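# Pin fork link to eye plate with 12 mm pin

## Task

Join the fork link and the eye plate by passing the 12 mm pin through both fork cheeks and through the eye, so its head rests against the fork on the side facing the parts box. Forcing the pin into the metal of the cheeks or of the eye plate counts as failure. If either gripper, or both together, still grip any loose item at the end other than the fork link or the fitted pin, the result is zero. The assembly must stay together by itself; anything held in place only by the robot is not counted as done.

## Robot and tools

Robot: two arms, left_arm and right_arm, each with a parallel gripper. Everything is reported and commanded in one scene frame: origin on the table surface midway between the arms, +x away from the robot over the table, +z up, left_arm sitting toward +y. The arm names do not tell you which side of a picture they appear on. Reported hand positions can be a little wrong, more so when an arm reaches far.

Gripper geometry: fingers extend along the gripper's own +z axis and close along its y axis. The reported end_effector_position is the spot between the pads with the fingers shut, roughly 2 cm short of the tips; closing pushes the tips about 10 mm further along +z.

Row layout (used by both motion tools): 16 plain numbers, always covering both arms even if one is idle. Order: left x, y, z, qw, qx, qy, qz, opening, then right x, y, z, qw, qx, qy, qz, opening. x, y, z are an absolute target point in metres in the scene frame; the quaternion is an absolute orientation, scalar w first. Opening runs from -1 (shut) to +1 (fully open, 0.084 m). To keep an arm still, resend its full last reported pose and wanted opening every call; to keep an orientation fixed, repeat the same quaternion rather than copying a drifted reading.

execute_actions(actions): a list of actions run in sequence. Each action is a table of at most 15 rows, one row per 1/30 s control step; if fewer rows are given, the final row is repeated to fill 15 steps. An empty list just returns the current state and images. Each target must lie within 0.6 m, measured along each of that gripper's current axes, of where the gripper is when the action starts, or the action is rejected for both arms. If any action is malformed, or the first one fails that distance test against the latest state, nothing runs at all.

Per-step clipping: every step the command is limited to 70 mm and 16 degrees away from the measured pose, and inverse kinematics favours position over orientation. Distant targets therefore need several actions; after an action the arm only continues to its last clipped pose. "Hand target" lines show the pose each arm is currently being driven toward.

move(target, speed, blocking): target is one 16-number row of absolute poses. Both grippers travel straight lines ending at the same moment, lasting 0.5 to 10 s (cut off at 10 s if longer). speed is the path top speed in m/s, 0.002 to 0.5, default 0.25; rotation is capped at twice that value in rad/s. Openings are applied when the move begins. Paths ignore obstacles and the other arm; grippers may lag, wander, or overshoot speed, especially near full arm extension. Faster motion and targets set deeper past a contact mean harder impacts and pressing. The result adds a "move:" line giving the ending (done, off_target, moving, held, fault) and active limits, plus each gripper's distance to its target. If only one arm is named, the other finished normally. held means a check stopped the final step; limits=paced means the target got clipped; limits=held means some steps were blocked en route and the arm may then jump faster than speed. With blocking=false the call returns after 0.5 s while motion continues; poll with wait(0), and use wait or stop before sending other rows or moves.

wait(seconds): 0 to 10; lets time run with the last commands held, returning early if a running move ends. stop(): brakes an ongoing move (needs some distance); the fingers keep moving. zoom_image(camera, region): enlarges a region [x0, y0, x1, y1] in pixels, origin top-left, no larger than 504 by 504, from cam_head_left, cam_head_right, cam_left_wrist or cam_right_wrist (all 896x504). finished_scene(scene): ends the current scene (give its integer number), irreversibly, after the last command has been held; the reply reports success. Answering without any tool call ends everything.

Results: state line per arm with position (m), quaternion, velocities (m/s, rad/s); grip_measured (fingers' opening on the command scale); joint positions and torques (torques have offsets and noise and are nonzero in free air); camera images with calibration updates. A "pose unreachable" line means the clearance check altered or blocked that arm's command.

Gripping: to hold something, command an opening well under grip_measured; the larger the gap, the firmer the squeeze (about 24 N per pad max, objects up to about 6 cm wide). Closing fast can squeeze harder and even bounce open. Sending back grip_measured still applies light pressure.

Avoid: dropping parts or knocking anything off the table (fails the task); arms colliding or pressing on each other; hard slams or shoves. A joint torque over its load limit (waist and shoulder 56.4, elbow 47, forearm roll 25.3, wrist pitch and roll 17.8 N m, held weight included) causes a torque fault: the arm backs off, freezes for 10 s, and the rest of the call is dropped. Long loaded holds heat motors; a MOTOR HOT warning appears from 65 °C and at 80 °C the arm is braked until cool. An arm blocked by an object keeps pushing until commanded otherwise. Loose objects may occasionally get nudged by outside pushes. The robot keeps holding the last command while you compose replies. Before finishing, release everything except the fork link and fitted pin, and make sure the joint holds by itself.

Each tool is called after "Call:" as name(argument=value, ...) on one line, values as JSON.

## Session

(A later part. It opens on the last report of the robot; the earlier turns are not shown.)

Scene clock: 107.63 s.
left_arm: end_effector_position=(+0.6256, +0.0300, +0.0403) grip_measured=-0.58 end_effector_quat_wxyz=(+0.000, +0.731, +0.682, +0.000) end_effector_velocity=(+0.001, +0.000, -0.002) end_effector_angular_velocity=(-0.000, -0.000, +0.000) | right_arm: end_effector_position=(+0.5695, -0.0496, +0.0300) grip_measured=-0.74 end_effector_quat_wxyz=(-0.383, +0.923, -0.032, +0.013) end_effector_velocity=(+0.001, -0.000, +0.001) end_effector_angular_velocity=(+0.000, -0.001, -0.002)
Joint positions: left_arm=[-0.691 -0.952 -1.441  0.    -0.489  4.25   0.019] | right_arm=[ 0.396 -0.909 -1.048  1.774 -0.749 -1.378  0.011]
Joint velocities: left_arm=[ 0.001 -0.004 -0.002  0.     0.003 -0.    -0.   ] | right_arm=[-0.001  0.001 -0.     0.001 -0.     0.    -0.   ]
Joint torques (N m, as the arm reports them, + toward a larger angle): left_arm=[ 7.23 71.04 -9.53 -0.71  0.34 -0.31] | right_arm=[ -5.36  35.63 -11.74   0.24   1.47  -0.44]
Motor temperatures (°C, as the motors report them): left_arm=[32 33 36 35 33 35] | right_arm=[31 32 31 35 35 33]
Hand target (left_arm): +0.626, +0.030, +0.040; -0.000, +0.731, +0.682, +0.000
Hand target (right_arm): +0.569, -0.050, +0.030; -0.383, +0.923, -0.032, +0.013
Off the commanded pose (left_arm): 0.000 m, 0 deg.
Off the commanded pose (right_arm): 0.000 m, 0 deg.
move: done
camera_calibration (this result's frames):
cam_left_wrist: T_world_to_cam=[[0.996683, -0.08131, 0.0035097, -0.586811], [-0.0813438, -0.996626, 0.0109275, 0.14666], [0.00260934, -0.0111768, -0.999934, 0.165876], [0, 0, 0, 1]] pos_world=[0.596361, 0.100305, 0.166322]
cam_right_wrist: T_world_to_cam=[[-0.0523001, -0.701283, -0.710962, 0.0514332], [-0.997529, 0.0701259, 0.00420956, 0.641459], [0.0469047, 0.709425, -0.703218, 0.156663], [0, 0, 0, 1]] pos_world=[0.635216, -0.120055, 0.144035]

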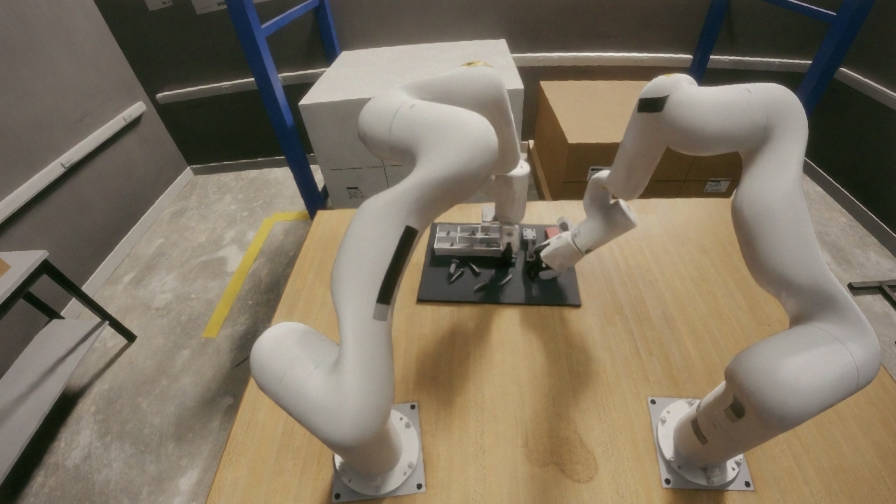

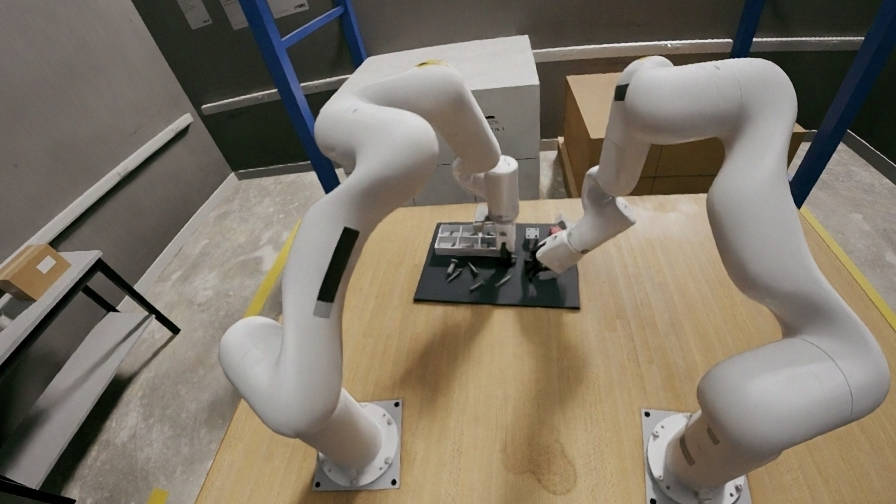

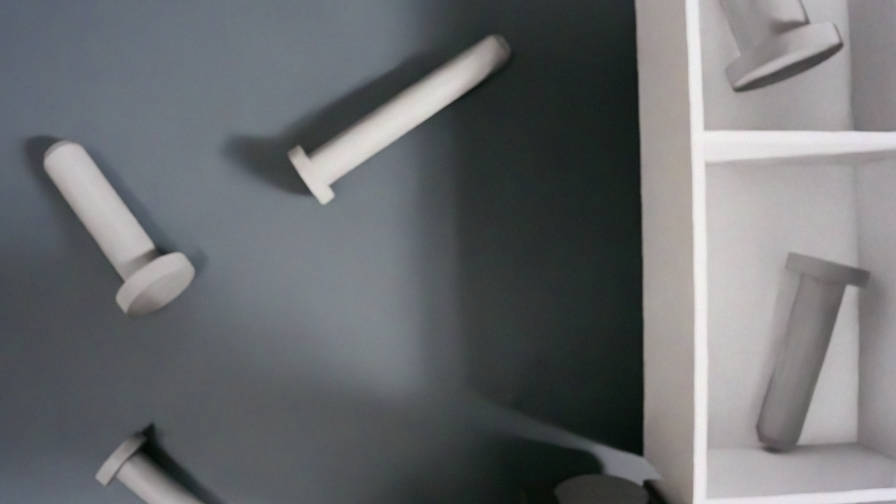

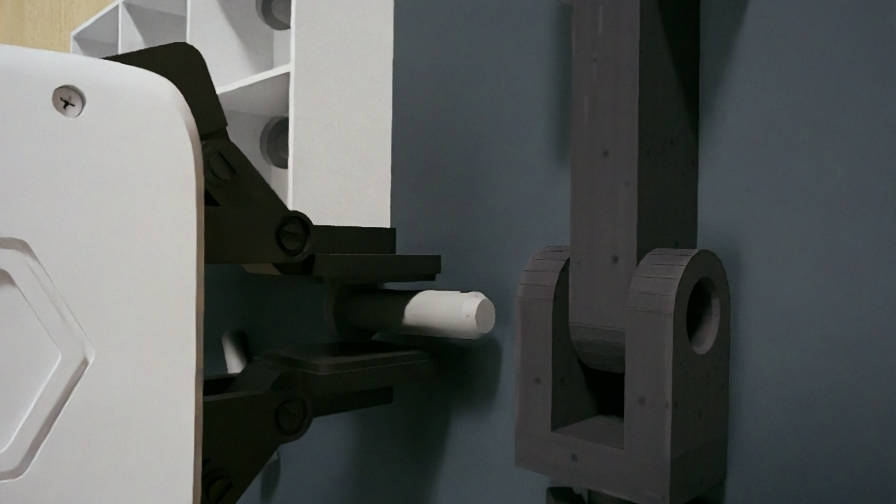

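Call:
move(target=[0.6255,0.030,0.038,0,0.731,0.682,0,-1,0.5695,-0.0496,0.030,-0.383,0.923,-0.032,0.0134,-1], speed=0.01)

Call:
zoom_image(camera="cam_right_wrist", region=[350,150,850,450])

Scene clock: 112.37 s.
left_arm: end_effector_position=(+0.6255, +0.0300, +0.0381) grip_measured=-0.58 end_effector_quat_wxyz=(-0.000, +0.731, +0.682, +0.000) end_effector_velocity=(-0.000, -0.000, -0.000) end_effector_angular_velocity=(-0.000, -0.001, -0.001) | right_arm: end_effector_position=(+0.5695, -0.0496, +0.0300) grip_measured=-0.74 end_effector_quat_wxyz=(-0.383, +0.923, -0.032, +0.013) end_effector_velocity=(+0.001, -0.001, +0.001) end_effector_angular_velocity=(+0.000, -0.001, -0.003)
Joint positions: left_arm=[-0.691 -0.956 -1.442  0.    -0.486  4.25   0.019] | right_arm=[ 0.396 -0.909 -1.048  1.774 -0.749 -1.378  0.011]
Joint velocities: left_arm=[-0.001 -0.001 -0.     0.     0.001  0.     0.   ] | right_arm=[-0.001  0.    -0.001  0.001  0.     0.    -0.   ]
Joint torques (N m, as the arm reports them, + toward a larger angle): left_arm=[ 7.4  70.68 -9.68 -0.58  0.36 -0.26] | right_arm=[ -2.71  34.61 -11.91   0.01   1.43  -0.48]
Motor temperatures (°C, as the motors report them): left_arm=[32 33 36 35 33 35] | right_arm=[31 32 31 35 35 33]
Hand target (left_arm): +0.626, +0.030, +0.038; -0.000, +0.731, +0.682, +0.000
Hand target (right_arm): +0.569, -0.050, +0.030; -0.383, +0.923, -0.032, +0.013
Off the commanded pose (left_arm): 0.000 m, 0 deg.
Off the commanded pose (right_arm): 0.000 m, 0 deg.
move: done
camera_calibration (this result's frames):
cam_left_wrist: T_world_to_cam=[[0.99668, -0.0813496, 0.0033513, -0.586704], [-0.0813817, -0.996623, 0.0109317, 0.146728], [0.00245069, -0.0111681, -0.999935, 0.163748], [0, 0, 0, 1]] pos_world=[0.596296, 0.100334, 0.1641]
cam_right_wrist: T_world_to_cam=[[-0.0523003, -0.701283, -0.710962, 0.0514332], [-0.997529, 0.0701259, 0.00420979, 0.641459], [0.0469046, 0.709425, -0.703218, 0.156663], [0, 0, 0, 1]] pos_world=[0.635216, -0.120055, 0.144035]

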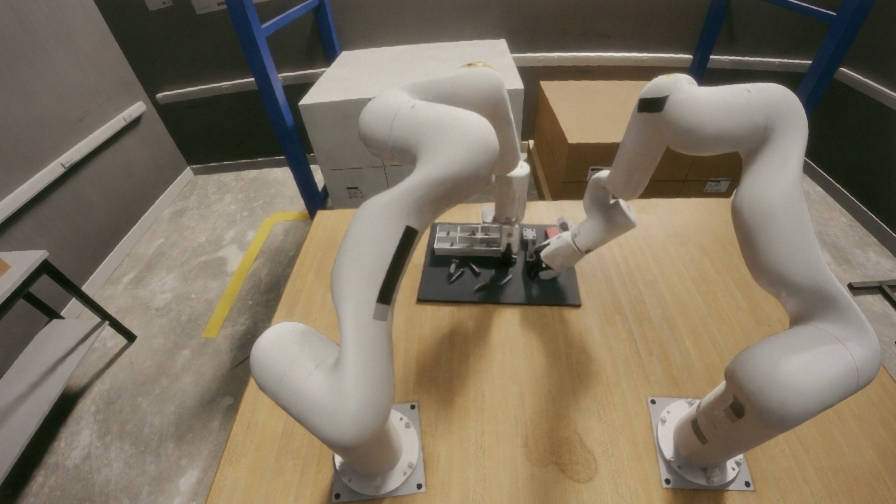

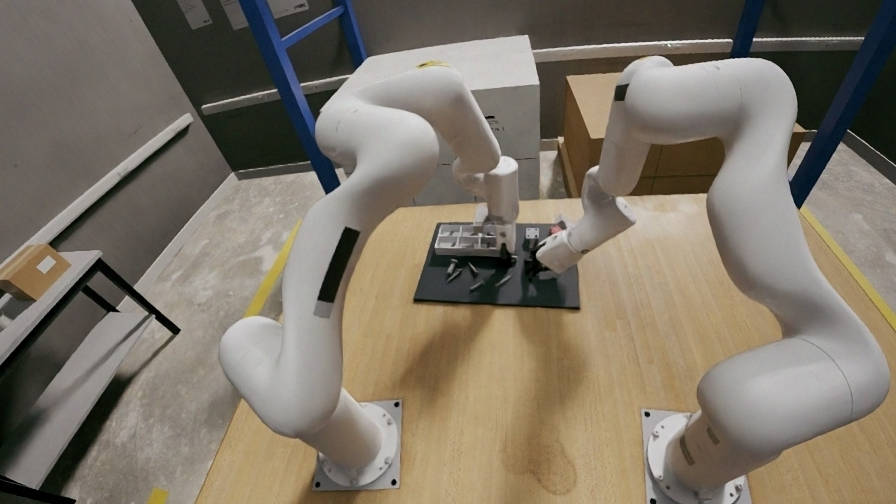

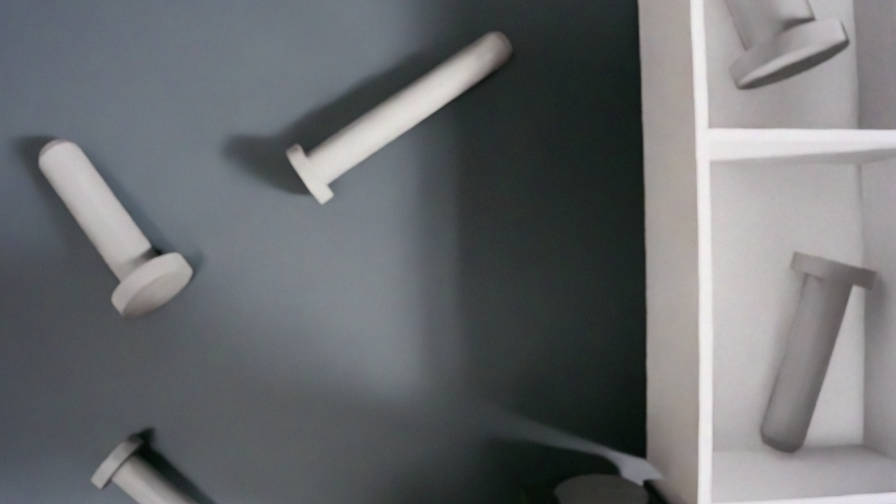

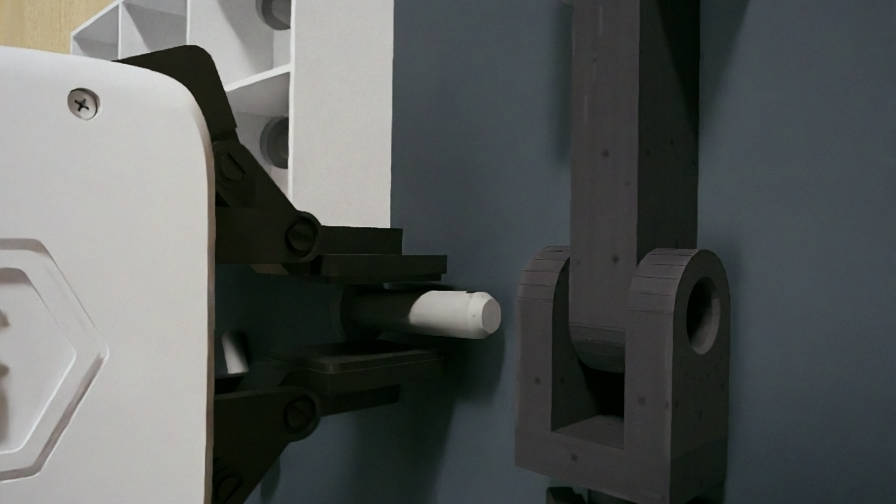

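Region (350, 150, 850, 450) of cam_right_wrist's 896x504 image, scaled by 1.008, with more detail than that image has; it fills the top 302 rows of this view, and the rest is white.

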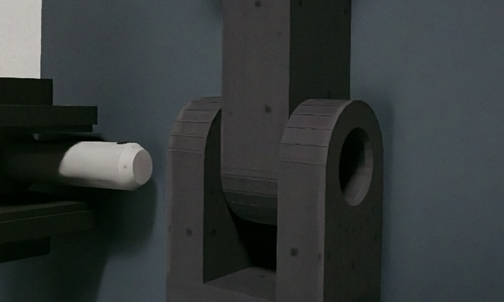

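Call:
move(target=[0.6275,0.021,0.038,0,0.731,0.682,0,-1,0.5695,-0.0496,0.030,-0.383,0.923,-0.032,0.0134,-1], speed=0.01)

Scene clock: 116.10 s.
left_arm: end_effector_position=(+0.6275, +0.0212, +0.0380) grip_measured=-0.58 end_effector_quat_wxyz=(+0.000, +0.731, +0.682, -0.000) end_effector_velocity=(+0.001, -0.001, +0.000) end_effector_angular_velocity=(+0.000, -0.001, +0.000) | right_arm: end_effector_position=(+0.5695, -0.0496, +0.0300) grip_measured=-0.74 end_effector_quat_wxyz=(-0.383, +0.923, -0.032, +0.013) end_effector_velocity=(+0.001, -0.001, +0.000) end_effector_angular_velocity=(+0.000, -0.001, -0.003)
Joint positions: left_arm=[-0.701 -0.968 -1.465 -0.    -0.498  4.24   0.019] | right_arm=[ 0.396 -0.909 -1.048  1.774 -0.749 -1.378  0.011]
Joint velocities: left_arm=[-0.001 -0.002 -0.005  0.001 -0.002 -0.002 -0.   ] | right_arm=[-0.002  0.    -0.001  0.    -0.    -0.    -0.   ]
Joint torques (N m, as the arm reports them, + toward a larger angle): left_arm=[ 6.52 72.1  -9.5  -0.4   0.29 -0.24] | right_arm=[-2.27 34.29 -9.82 -0.4   1.65 -0.39]
Motor temperatures (°C, as the motors report them): left_arm=[32 34 36 35 33 35] | right_arm=[31 32 31 35 35 33]
Hand target (left_arm): +0.628, +0.021, +0.038; +0.000, +0.731, +0.682, -0.000
Hand target (right_arm): +0.570, -0.050, +0.030; -0.383, +0.923, -0.032, +0.013
Off the commanded pose (left_arm): 0.000 m, 0 deg.
Off the commanded pose (right_arm): 0.000 m, 0 deg.
move: done
camera_calibration (this result's frames):
cam_left_wrist: T_world_to_cam=[[0.996677, -0.0813826, 0.00335464, -0.5894], [-0.0814149, -0.99662, 0.0109834, 0.138096], [0.00244944, -0.01122, -0.999934, 0.163594], [0, 0, 0, 1]] pos_world=[0.598284, 0.0914978, 0.164043]
cam_right_wrist: T_world_to_cam=[[-0.0523003, -0.701283, -0.710962, 0.0514332], [-0.997529, 0.070126, 0.00420971, 0.641459], [0.0469047, 0.709425, -0.703218, 0.156663], [0, 0, 0, 1]] pos_world=[0.635216, -0.120055, 0.144035]

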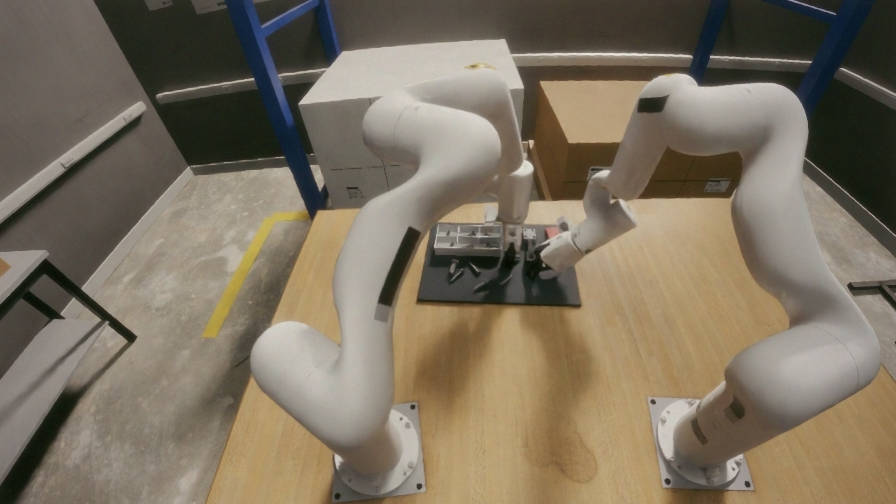

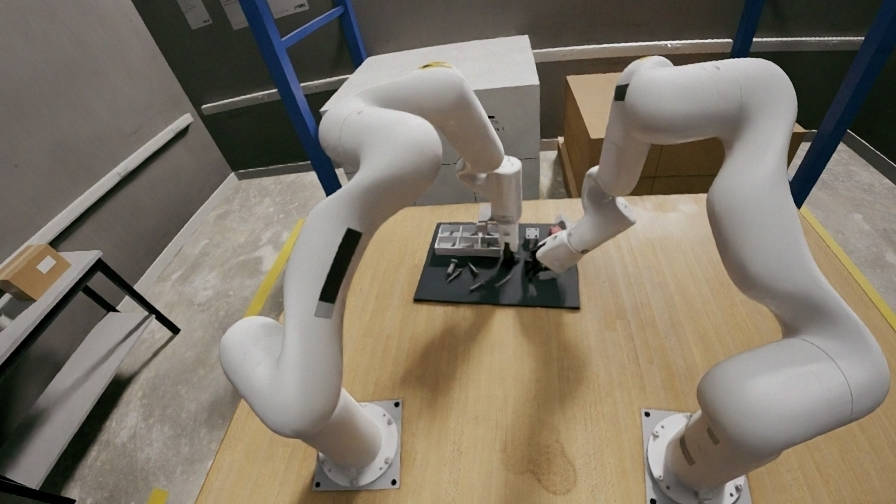

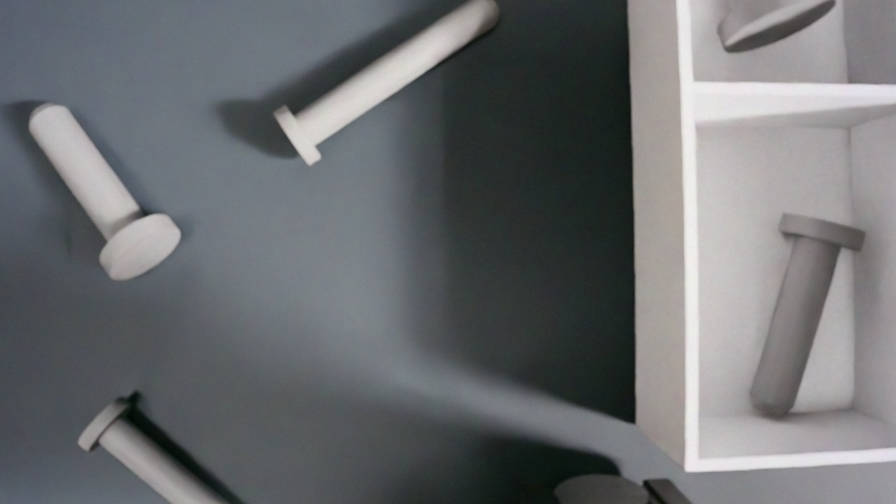

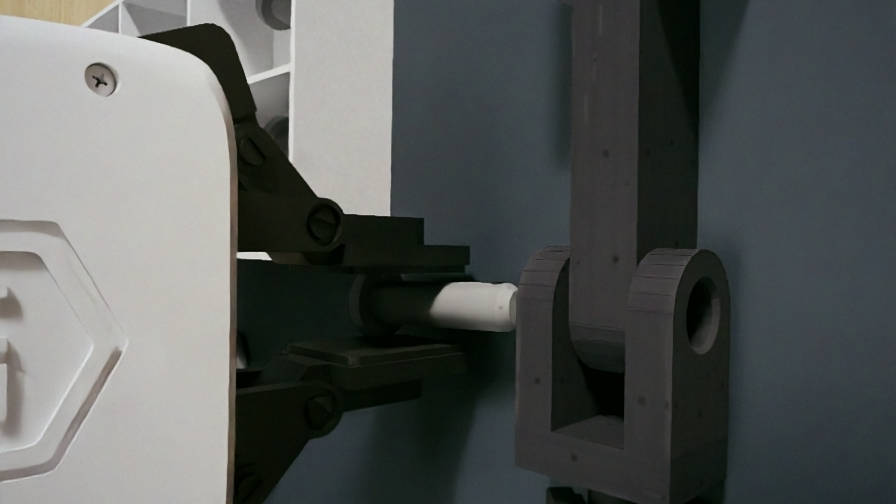

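Call:
move(target=[0.6325,0.023,0.038,0,0.766,0.643,0,-1,0.5695,-0.0496,0.030,-0.383,0.923,-0.032,0.0134,-1], speed=0.02)

Scene clock: 121.43 s.
left_arm: end_effector_position=(+0.6325, +0.0230, +0.0380) grip_measured=-0.58 end_effector_quat_wxyz=(+0.000, +0.766, +0.643, +0.000) end_effector_velocity=(+0.000, +0.001, -0.001) end_effector_angular_velocity=(+0.000, +0.001, -0.008) | right_arm: end_effector_position=(+0.5695, -0.0496, +0.0300) grip_measured=-0.74 end_effector_quat_wxyz=(-0.383, +0.923, -0.032, +0.013) end_effector_velocity=(-0.000, -0.000, -0.000) end_effector_angular_velocity=(-0.000, +0.000, -0.000)
Joint positions: left_arm=[-0.694 -0.974 -1.478  0.    -0.504  4.351  0.019] | right_arm=[ 0.396 -0.909 -1.048  1.774 -0.749 -1.378  0.011]
Joint velocities: left_arm=[ 0.001 -0.002 -0.001 -0.     0.     0.009 -0.   ] | right_arm=[-0.001 -0.     0.001 -0.    -0.    -0.001  0.   ]
Joint torques (N m, as the arm reports them, + toward a larger angle): left_arm=[ 6.47 71.58 -9.97 -0.38  0.39 -0.24] | right_arm=[ -4.82  35.16 -11.29  -0.27   1.42  -0.34]
Motor temperatures (°C, as the motors report them): left_arm=[32 34 36 35 33 35] | right_arm=[31 32 31 35 35 33]
Hand target (left_arm): +0.632, +0.023, +0.038; +0.000, +0.766, +0.643, -0.000
Hand target (right_arm): +0.570, -0.050, +0.030; -0.383, +0.923, -0.032, +0.013
Off the commanded pose (left_arm): 0.000 m, 0 deg.
Off the commanded pose (right_arm): 0.000 m, 0 deg.
move: done
camera_calibration (this result's frames):
cam_left_wrist: T_world_to_cam=[[0.982822, -0.184525, 0.00338294, -0.583082], [-0.184551, -0.982762, 0.010926, 0.205244], [0.00130851, -0.0113626, -0.999935, 0.164323], [0, 0, 0, 1]] pos_world=[0.610729, 0.0959803, 0.164042]
cam_right_wrist: T_world_to_cam=[[-0.0523002, -0.701283, -0.710962, 0.0514332], [-0.997529, 0.0701259, 0.00420963, 0.641459], [0.0469047, 0.709426, -0.703218, 0.156663], [0, 0, 0, 1]] pos_world=[0.635216, -0.120055, 0.144035]

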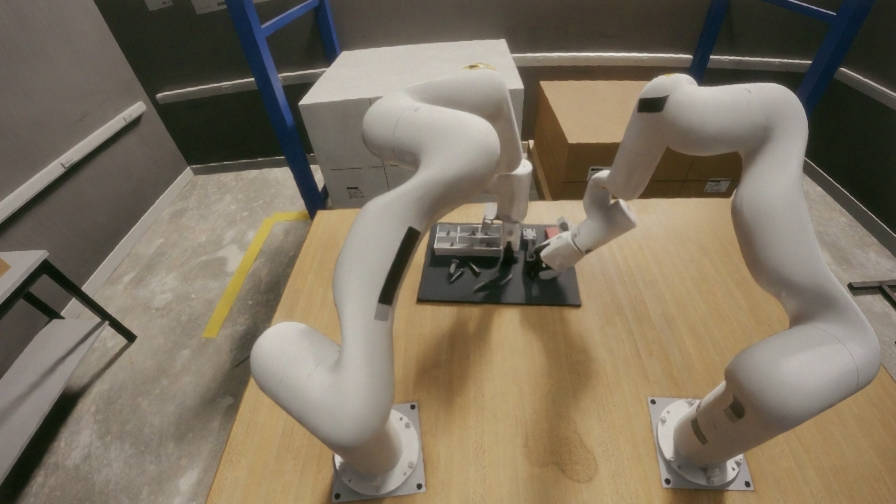

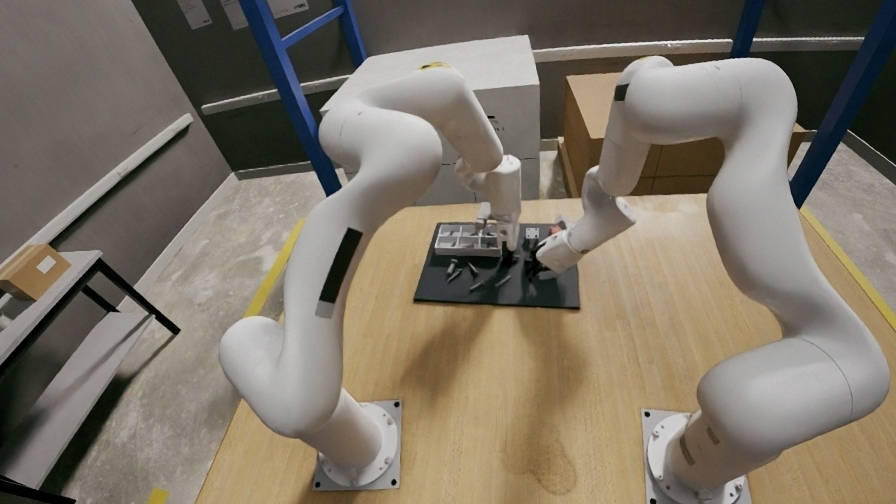

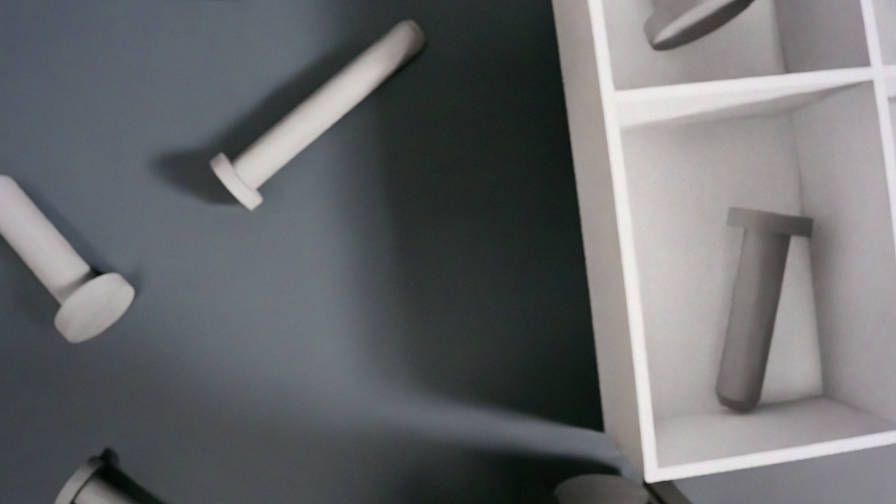

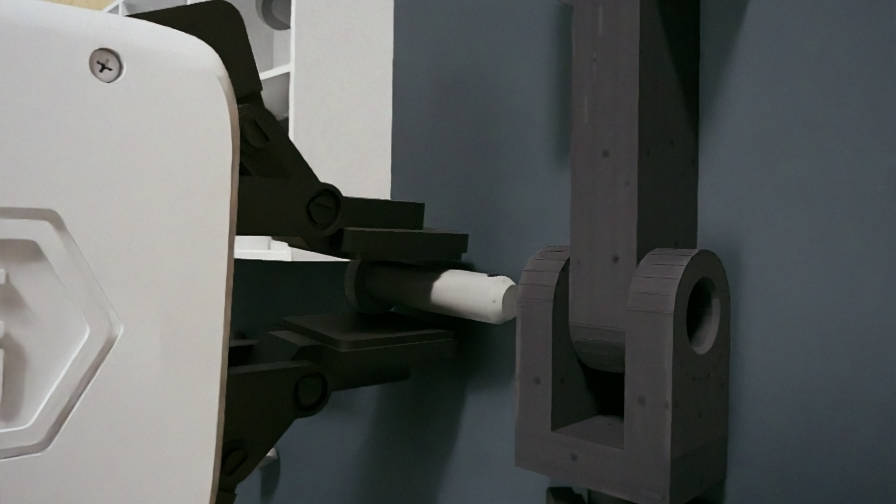

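Call:
move(target=[0.6298,0.010,0.038,0,0.755,0.656,0,-1,0.5695,-0.0496,0.030,-0.383,0.923,-0.032,0.0134,-1], speed=0.005)

Scene clock: 127.30 s.
left_arm: end_effector_position=(+0.6298, +0.0101, +0.0380) grip_measured=-0.58 end_effector_quat_wxyz=(-0.000, +0.755, +0.656, -0.000) end_effector_velocity=(-0.001, -0.002, -0.000) end_effector_angular_velocity=(+0.000, +0.000, +0.001) | right_arm: end_effector_position=(+0.5695, -0.0496, +0.0300) grip_measured=-0.74 end_effector_quat_wxyz=(-0.383, +0.923, -0.032, +0.013) end_effector_velocity=(+0.000, -0.000, -0.000) end_effector_angular_velocity=(-0.000, +0.000, -0.001)
Joint positions: left_arm=[-0.713 -0.983 -1.496 -0.    -0.512  4.299  0.019] | right_arm=[ 0.396 -0.909 -1.048  1.774 -0.749 -1.378  0.011]
Joint velocities: left_arm=[-0.003 -0.001 -0.001 -0.    -0.    -0.003 -0.   ] | right_arm=[-0.001 -0.    -0.    -0.    -0.     0.    -0.   ]
Joint torques (N m, as the arm reports them, + toward a larger angle): left_arm=[ 5.42 72.13 -9.72 -0.54  0.21 -0.22] | right_arm=[ -2.88  36.13 -10.15  -0.64   1.57  -0.52]
Motor temperatures (°C, as the motors report them): left_arm=[32 34 36 35 33 35] | right_arm=[31 32 31 35 35 33]
Hand target (left_arm): +0.630, +0.010, +0.038; -0.000, +0.755, +0.656, -0.000
Hand target (right_arm): +0.569, -0.050, +0.030; -0.383, +0.923, -0.032, +0.013
Off the commanded pose (left_arm): 0.000 m, 0 deg.
Off the commanded pose (right_arm): 0.000 m, 0 deg.
move: done
camera_calibration (this result's frames):
cam_left_wrist: T_world_to_cam=[[0.988403, -0.151814, 0.00333342, -0.586738], [-0.151842, -0.988344, 0.0109717, 0.171498], [0.00162892, -0.0113506, -0.999934, 0.163979], [0, 0, 0, 1]] pos_world=[0.605707, 0.0822854, 0.164043]
cam_right_wrist: T_world_to_cam=[[-0.0523002, -0.701283, -0.710962, 0.0514333], [-0.997529, 0.0701259, 0.00420959, 0.641459], [0.0469048, 0.709425, -0.703218, 0.156663], [0, 0, 0, 1]] pos_world=[0.635216, -0.120055, 0.144035]

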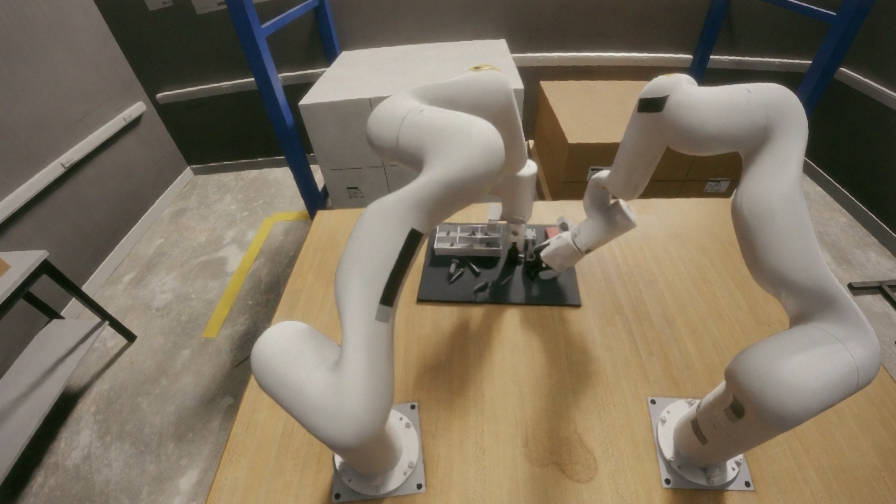

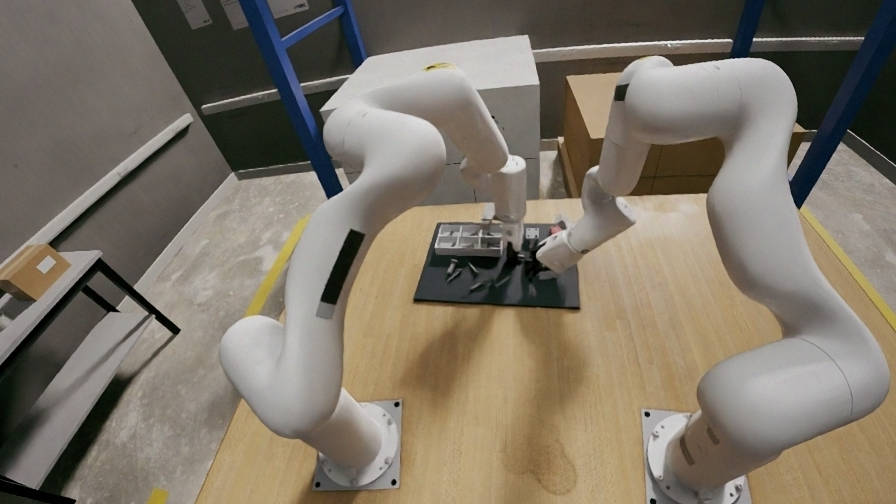

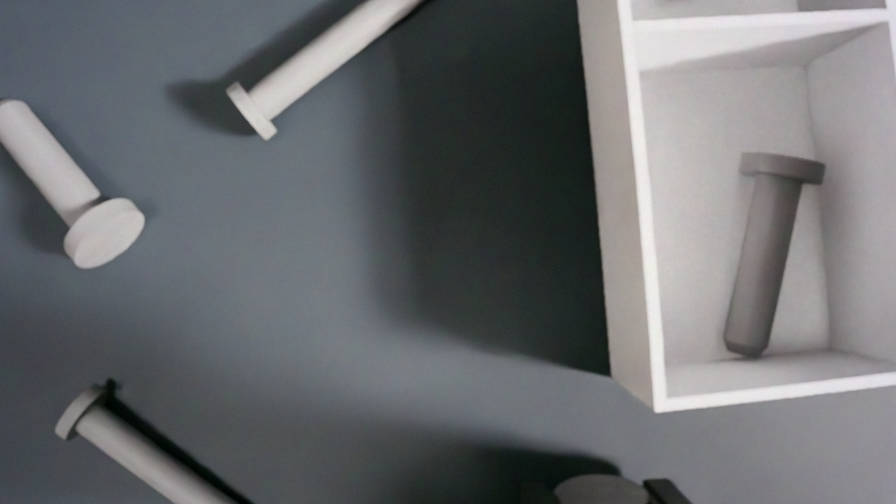

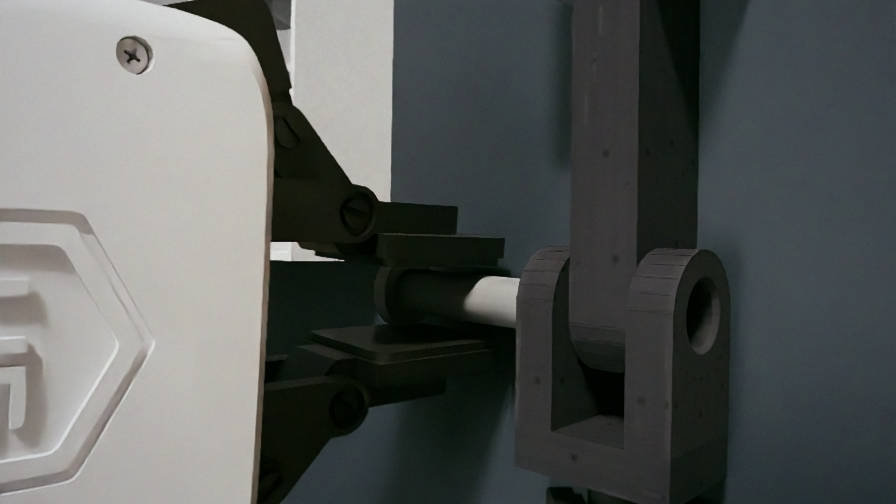

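Call:
move(target=[0.6292,0.002,0.038,0,0.755,0.656,0,-1,0.5695,-0.0496,0.030,-0.383,0.923,-0.032,0.0134,-1], speed=0.004)

Scene clock: 130.50 s.
left_arm: end_effector_position=(+0.6292, +0.0020, +0.0380) grip_measured=-0.59 end_effector_quat_wxyz=(+0.000, +0.755, +0.656, -0.000) end_effector_velocity=(+0.000, -0.001, +0.000) end_effector_angular_velocity=(-0.000, -0.000, -0.000) | right_arm: end_effector_position=(+0.5695, -0.0496, +0.0300) grip_measured=-0.74 end_effector_quat_wxyz=(-0.383, +0.923, -0.032, +0.013) end_effector_velocity=(+0.002, -0.000, +0.001) end_effector_angular_velocity=(+0.001, -0.003, -0.001)
Joint positions: left_arm=[-0.724 -0.991 -1.51  -0.    -0.52   4.288  0.018] | right_arm=[ 0.396 -0.909 -1.048  1.774 -0.749 -1.378  0.011]
Joint velocities: left_arm=[-0.001 -0.001 -0.002  0.    -0.001 -0.001 -0.001] | right_arm=[-0.002  0.001 -0.001  0.001 -0.    -0.001  0.   ]
Joint torques (N m, as the arm reports them, + toward a larger angle): left_arm=[ -4.42  74.8  -12.26  -2.49   1.55  -0.24] | right_arm=[ -2.74  35.43 -12.09  -0.87   1.2   -0.58]
Motor temperatures (°C, as the motors report them): left_arm=[32 34 36 35 33 35] | right_arm=[31 32 31 35 35 33]
Hand target (left_arm): +0.629, +0.002, +0.038; -0.000, +0.755, +0.656, -0.000
Hand target (right_arm): +0.570, -0.050, +0.030; -0.383, +0.923, -0.032, +0.013
Off the commanded pose (left_arm): 0.000 m, 0 deg.
Off the commanded pose (right_arm): 0.000 m, 0 deg.
move: done
camera_calibration (this result's frames):
cam_left_wrist: T_world_to_cam=[[0.988416, -0.151734, 0.00334723, -0.587309], [-0.151763, -0.988356, 0.0110142, 0.163337], [0.00163702, -0.0113946, -0.999934, 0.163906], [0, 0, 0, 1]] pos_world=[0.605026, 0.0741875, 0.164062]
cam_right_wrist: T_world_to_cam=[[-0.0523441, -0.701335, -0.710908, 0.051426], [-0.997526, 0.0701669, 0.00422566, 0.641462], [0.0469186, 0.70937, -0.703273, 0.156653], [0, 0, 0, 1]] pos_world=[0.635217, -0.120068, 0.144019]

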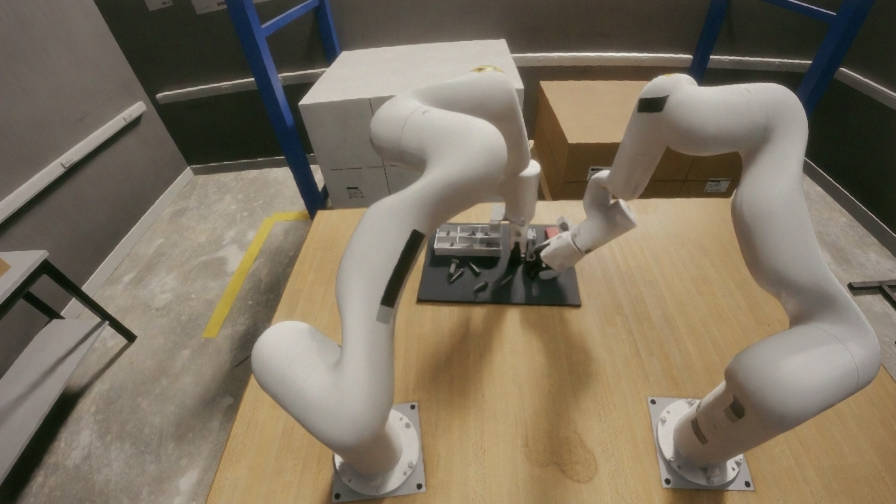

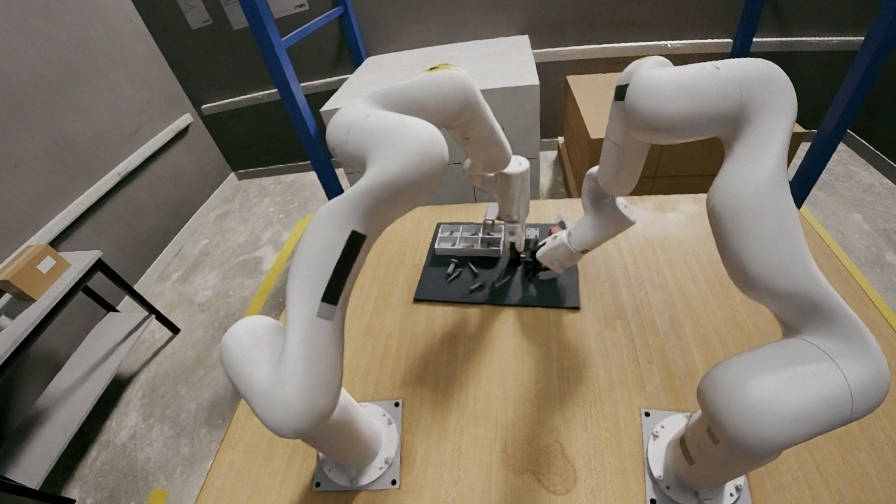

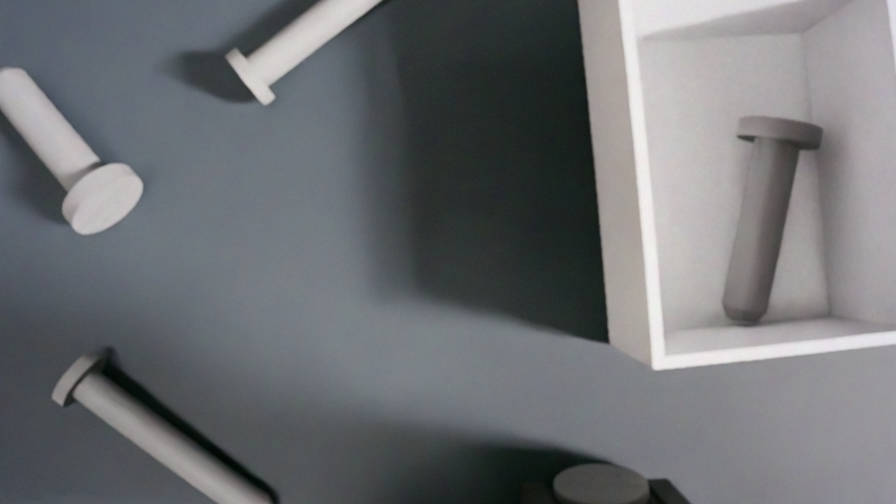

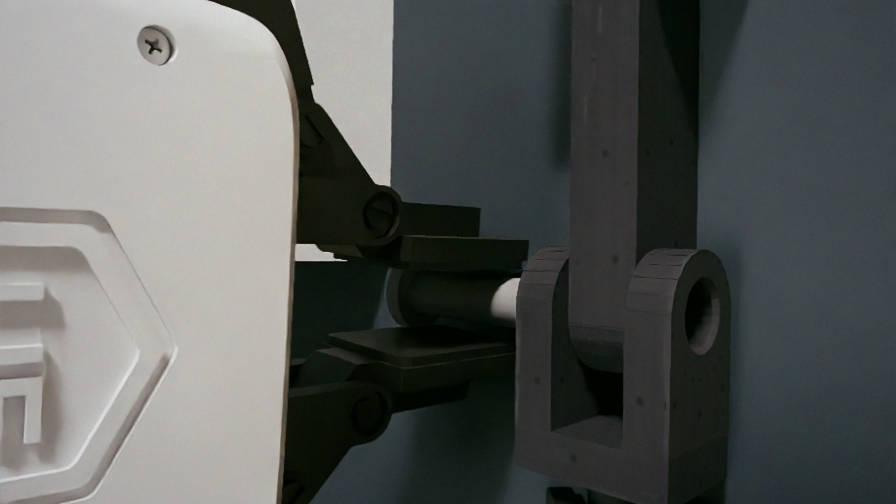

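Call:
move(target=[0.6294,0.0055,0.038,0,0.755,0.656,0,-1,0.5695,-0.0496,0.030,-0.383,0.923,-0.032,0.0134,-1], speed=0.005)

Call:
zoom_image(camera="cam_right_wrist", region=[480,220,780,400])

Scene clock: 133.27 s.
left_arm: end_effector_position=(+0.6294, +0.0054, +0.0380) grip_measured=-0.59 end_effector_quat_wxyz=(+0.000, +0.755, +0.656, +0.000) end_effector_velocity=(-0.000, +0.000, -0.000) end_effector_angular_velocity=(-0.001, +0.000, +0.000) | right_arm: end_effector_position=(+0.5695, -0.0496, +0.0300) grip_measured=-0.74 end_effector_quat_wxyz=(-0.383, +0.923, -0.032, +0.013) end_effector_velocity=(+0.000, +0.000, +0.000) end_effector_angular_velocity=(+0.000, -0.001, +0.001)
Joint positions: left_arm=[-0.719 -0.987 -1.504  0.    -0.516  4.292  0.018] | right_arm=[ 0.396 -0.909 -1.048  1.774 -0.749 -1.378  0.011]
Joint velocities: left_arm=[ 0.     0.001  0.002 -0.001  0.001  0.001  0.   ] | right_arm=[ 0.     0.    -0.001 -0.     0.     0.    -0.   ]
Joint torques (N m, as the arm reports them, + toward a larger angle): left_arm=[ 6.32 72.54 -9.93 -0.51  0.31 -0.24] | right_arm=[-2.15 34.92 -9.93  0.05  1.36 -0.31]
Motor temperatures (°C, as the motors report them): left_arm=[32 34 36 35 33 35] | right_arm=[31 32 31 35 35 33]
Hand target (left_arm): +0.629, +0.006, +0.038; +0.000, +0.755, +0.656, +0.000
Hand target (right_arm): +0.570, -0.050, +0.030; -0.383, +0.923, -0.032, +0.013
Off the commanded pose (left_arm): 0.000 m, 0 deg.
Off the commanded pose (right_arm): 0.000 m, 0 deg.
move: done
camera_calibration (this result's frames):
cam_left_wrist: T_world_to_cam=[[0.988432, -0.151624, 0.00346985, -0.587038], [-0.151654, -0.988373, 0.0109917, 0.166696], [0.00176289, -0.0113908, -0.999934, 0.16385], [0, 0, 0, 1]] pos_world=[0.605238, 0.0776146, 0.164044]
cam_right_wrist: T_world_to_cam=[[-0.0522717, -0.70123, -0.711017, 0.0514507], [-0.997531, 0.0700944, 0.00420589, 0.641455], [0.046889, 0.709481, -0.703163, 0.156668], [0, 0, 0, 1]] pos_world=[0.635215, -0.120037, 0.144047]

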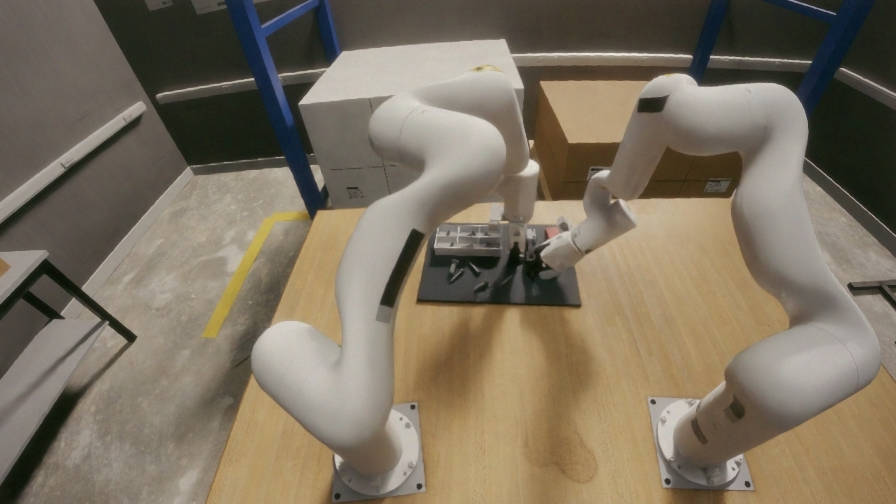

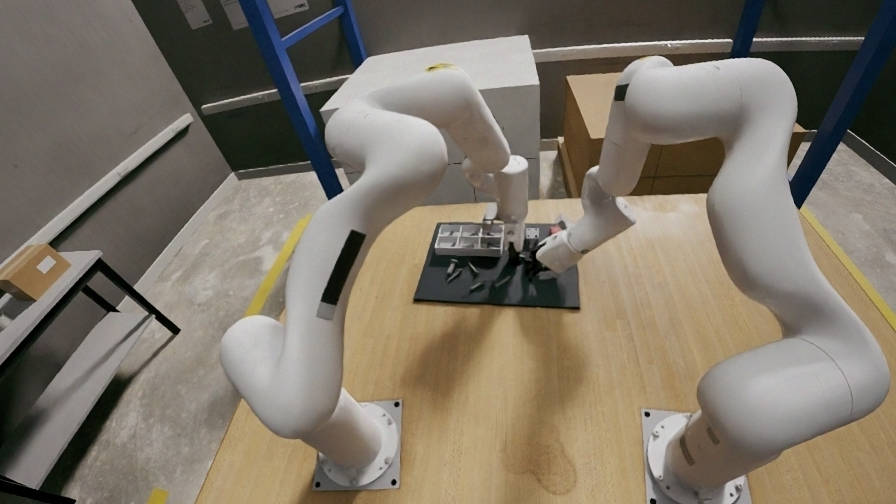

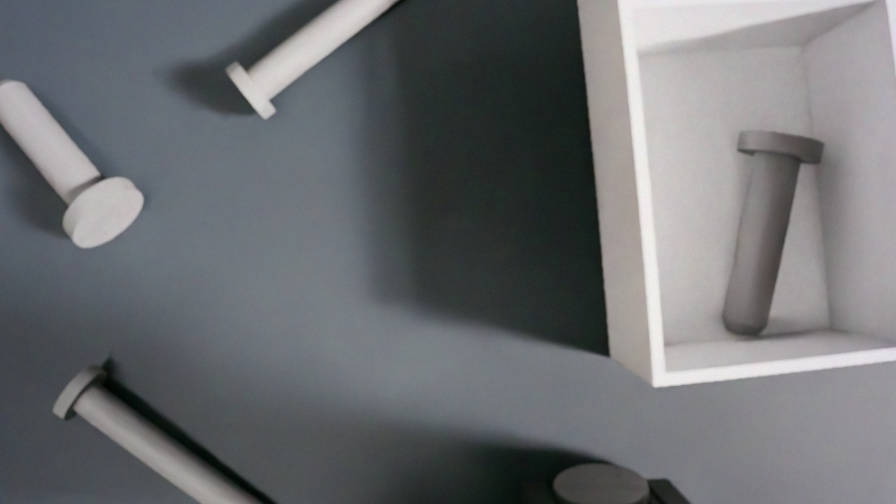

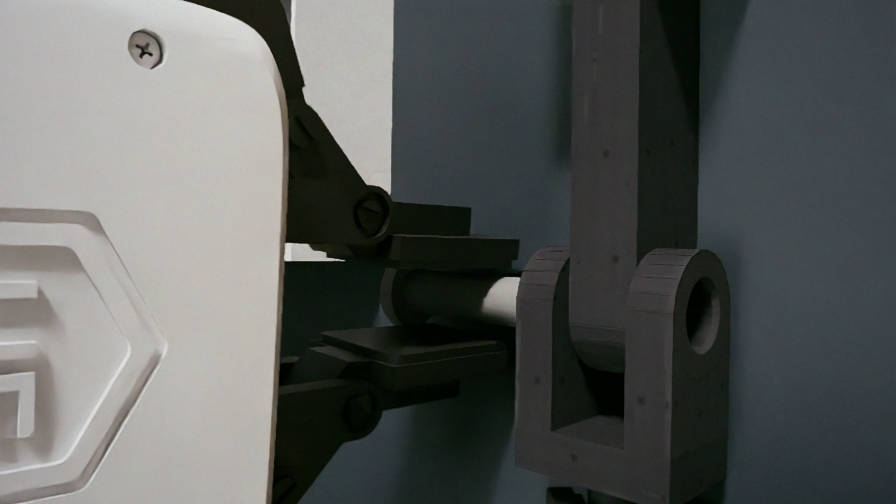

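Region (480, 220, 780, 400) of cam_right_wrist's 896x504 image, scaled by 1.680, with more detail than that image has; it fills the top 302 rows of this view, and the rest is white.

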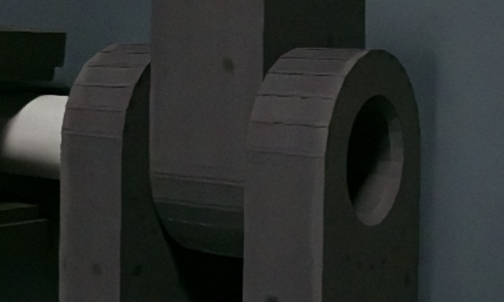

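Call:
zoom_image(camera="cam_head_right", region=[490,225,570,285])

Region (490, 225, 570, 285) of cam_head_right's 896x504 image, scaled by 6.300, with more detail than that image has; it fills the top 378 rows of this view, and the rest is white.

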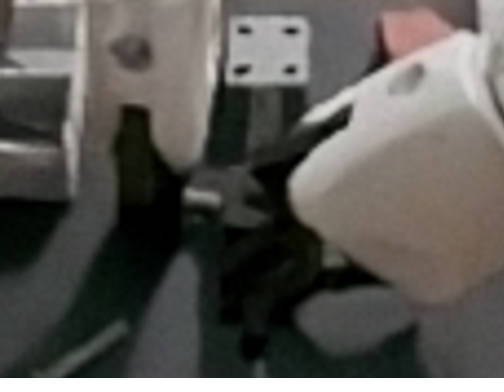

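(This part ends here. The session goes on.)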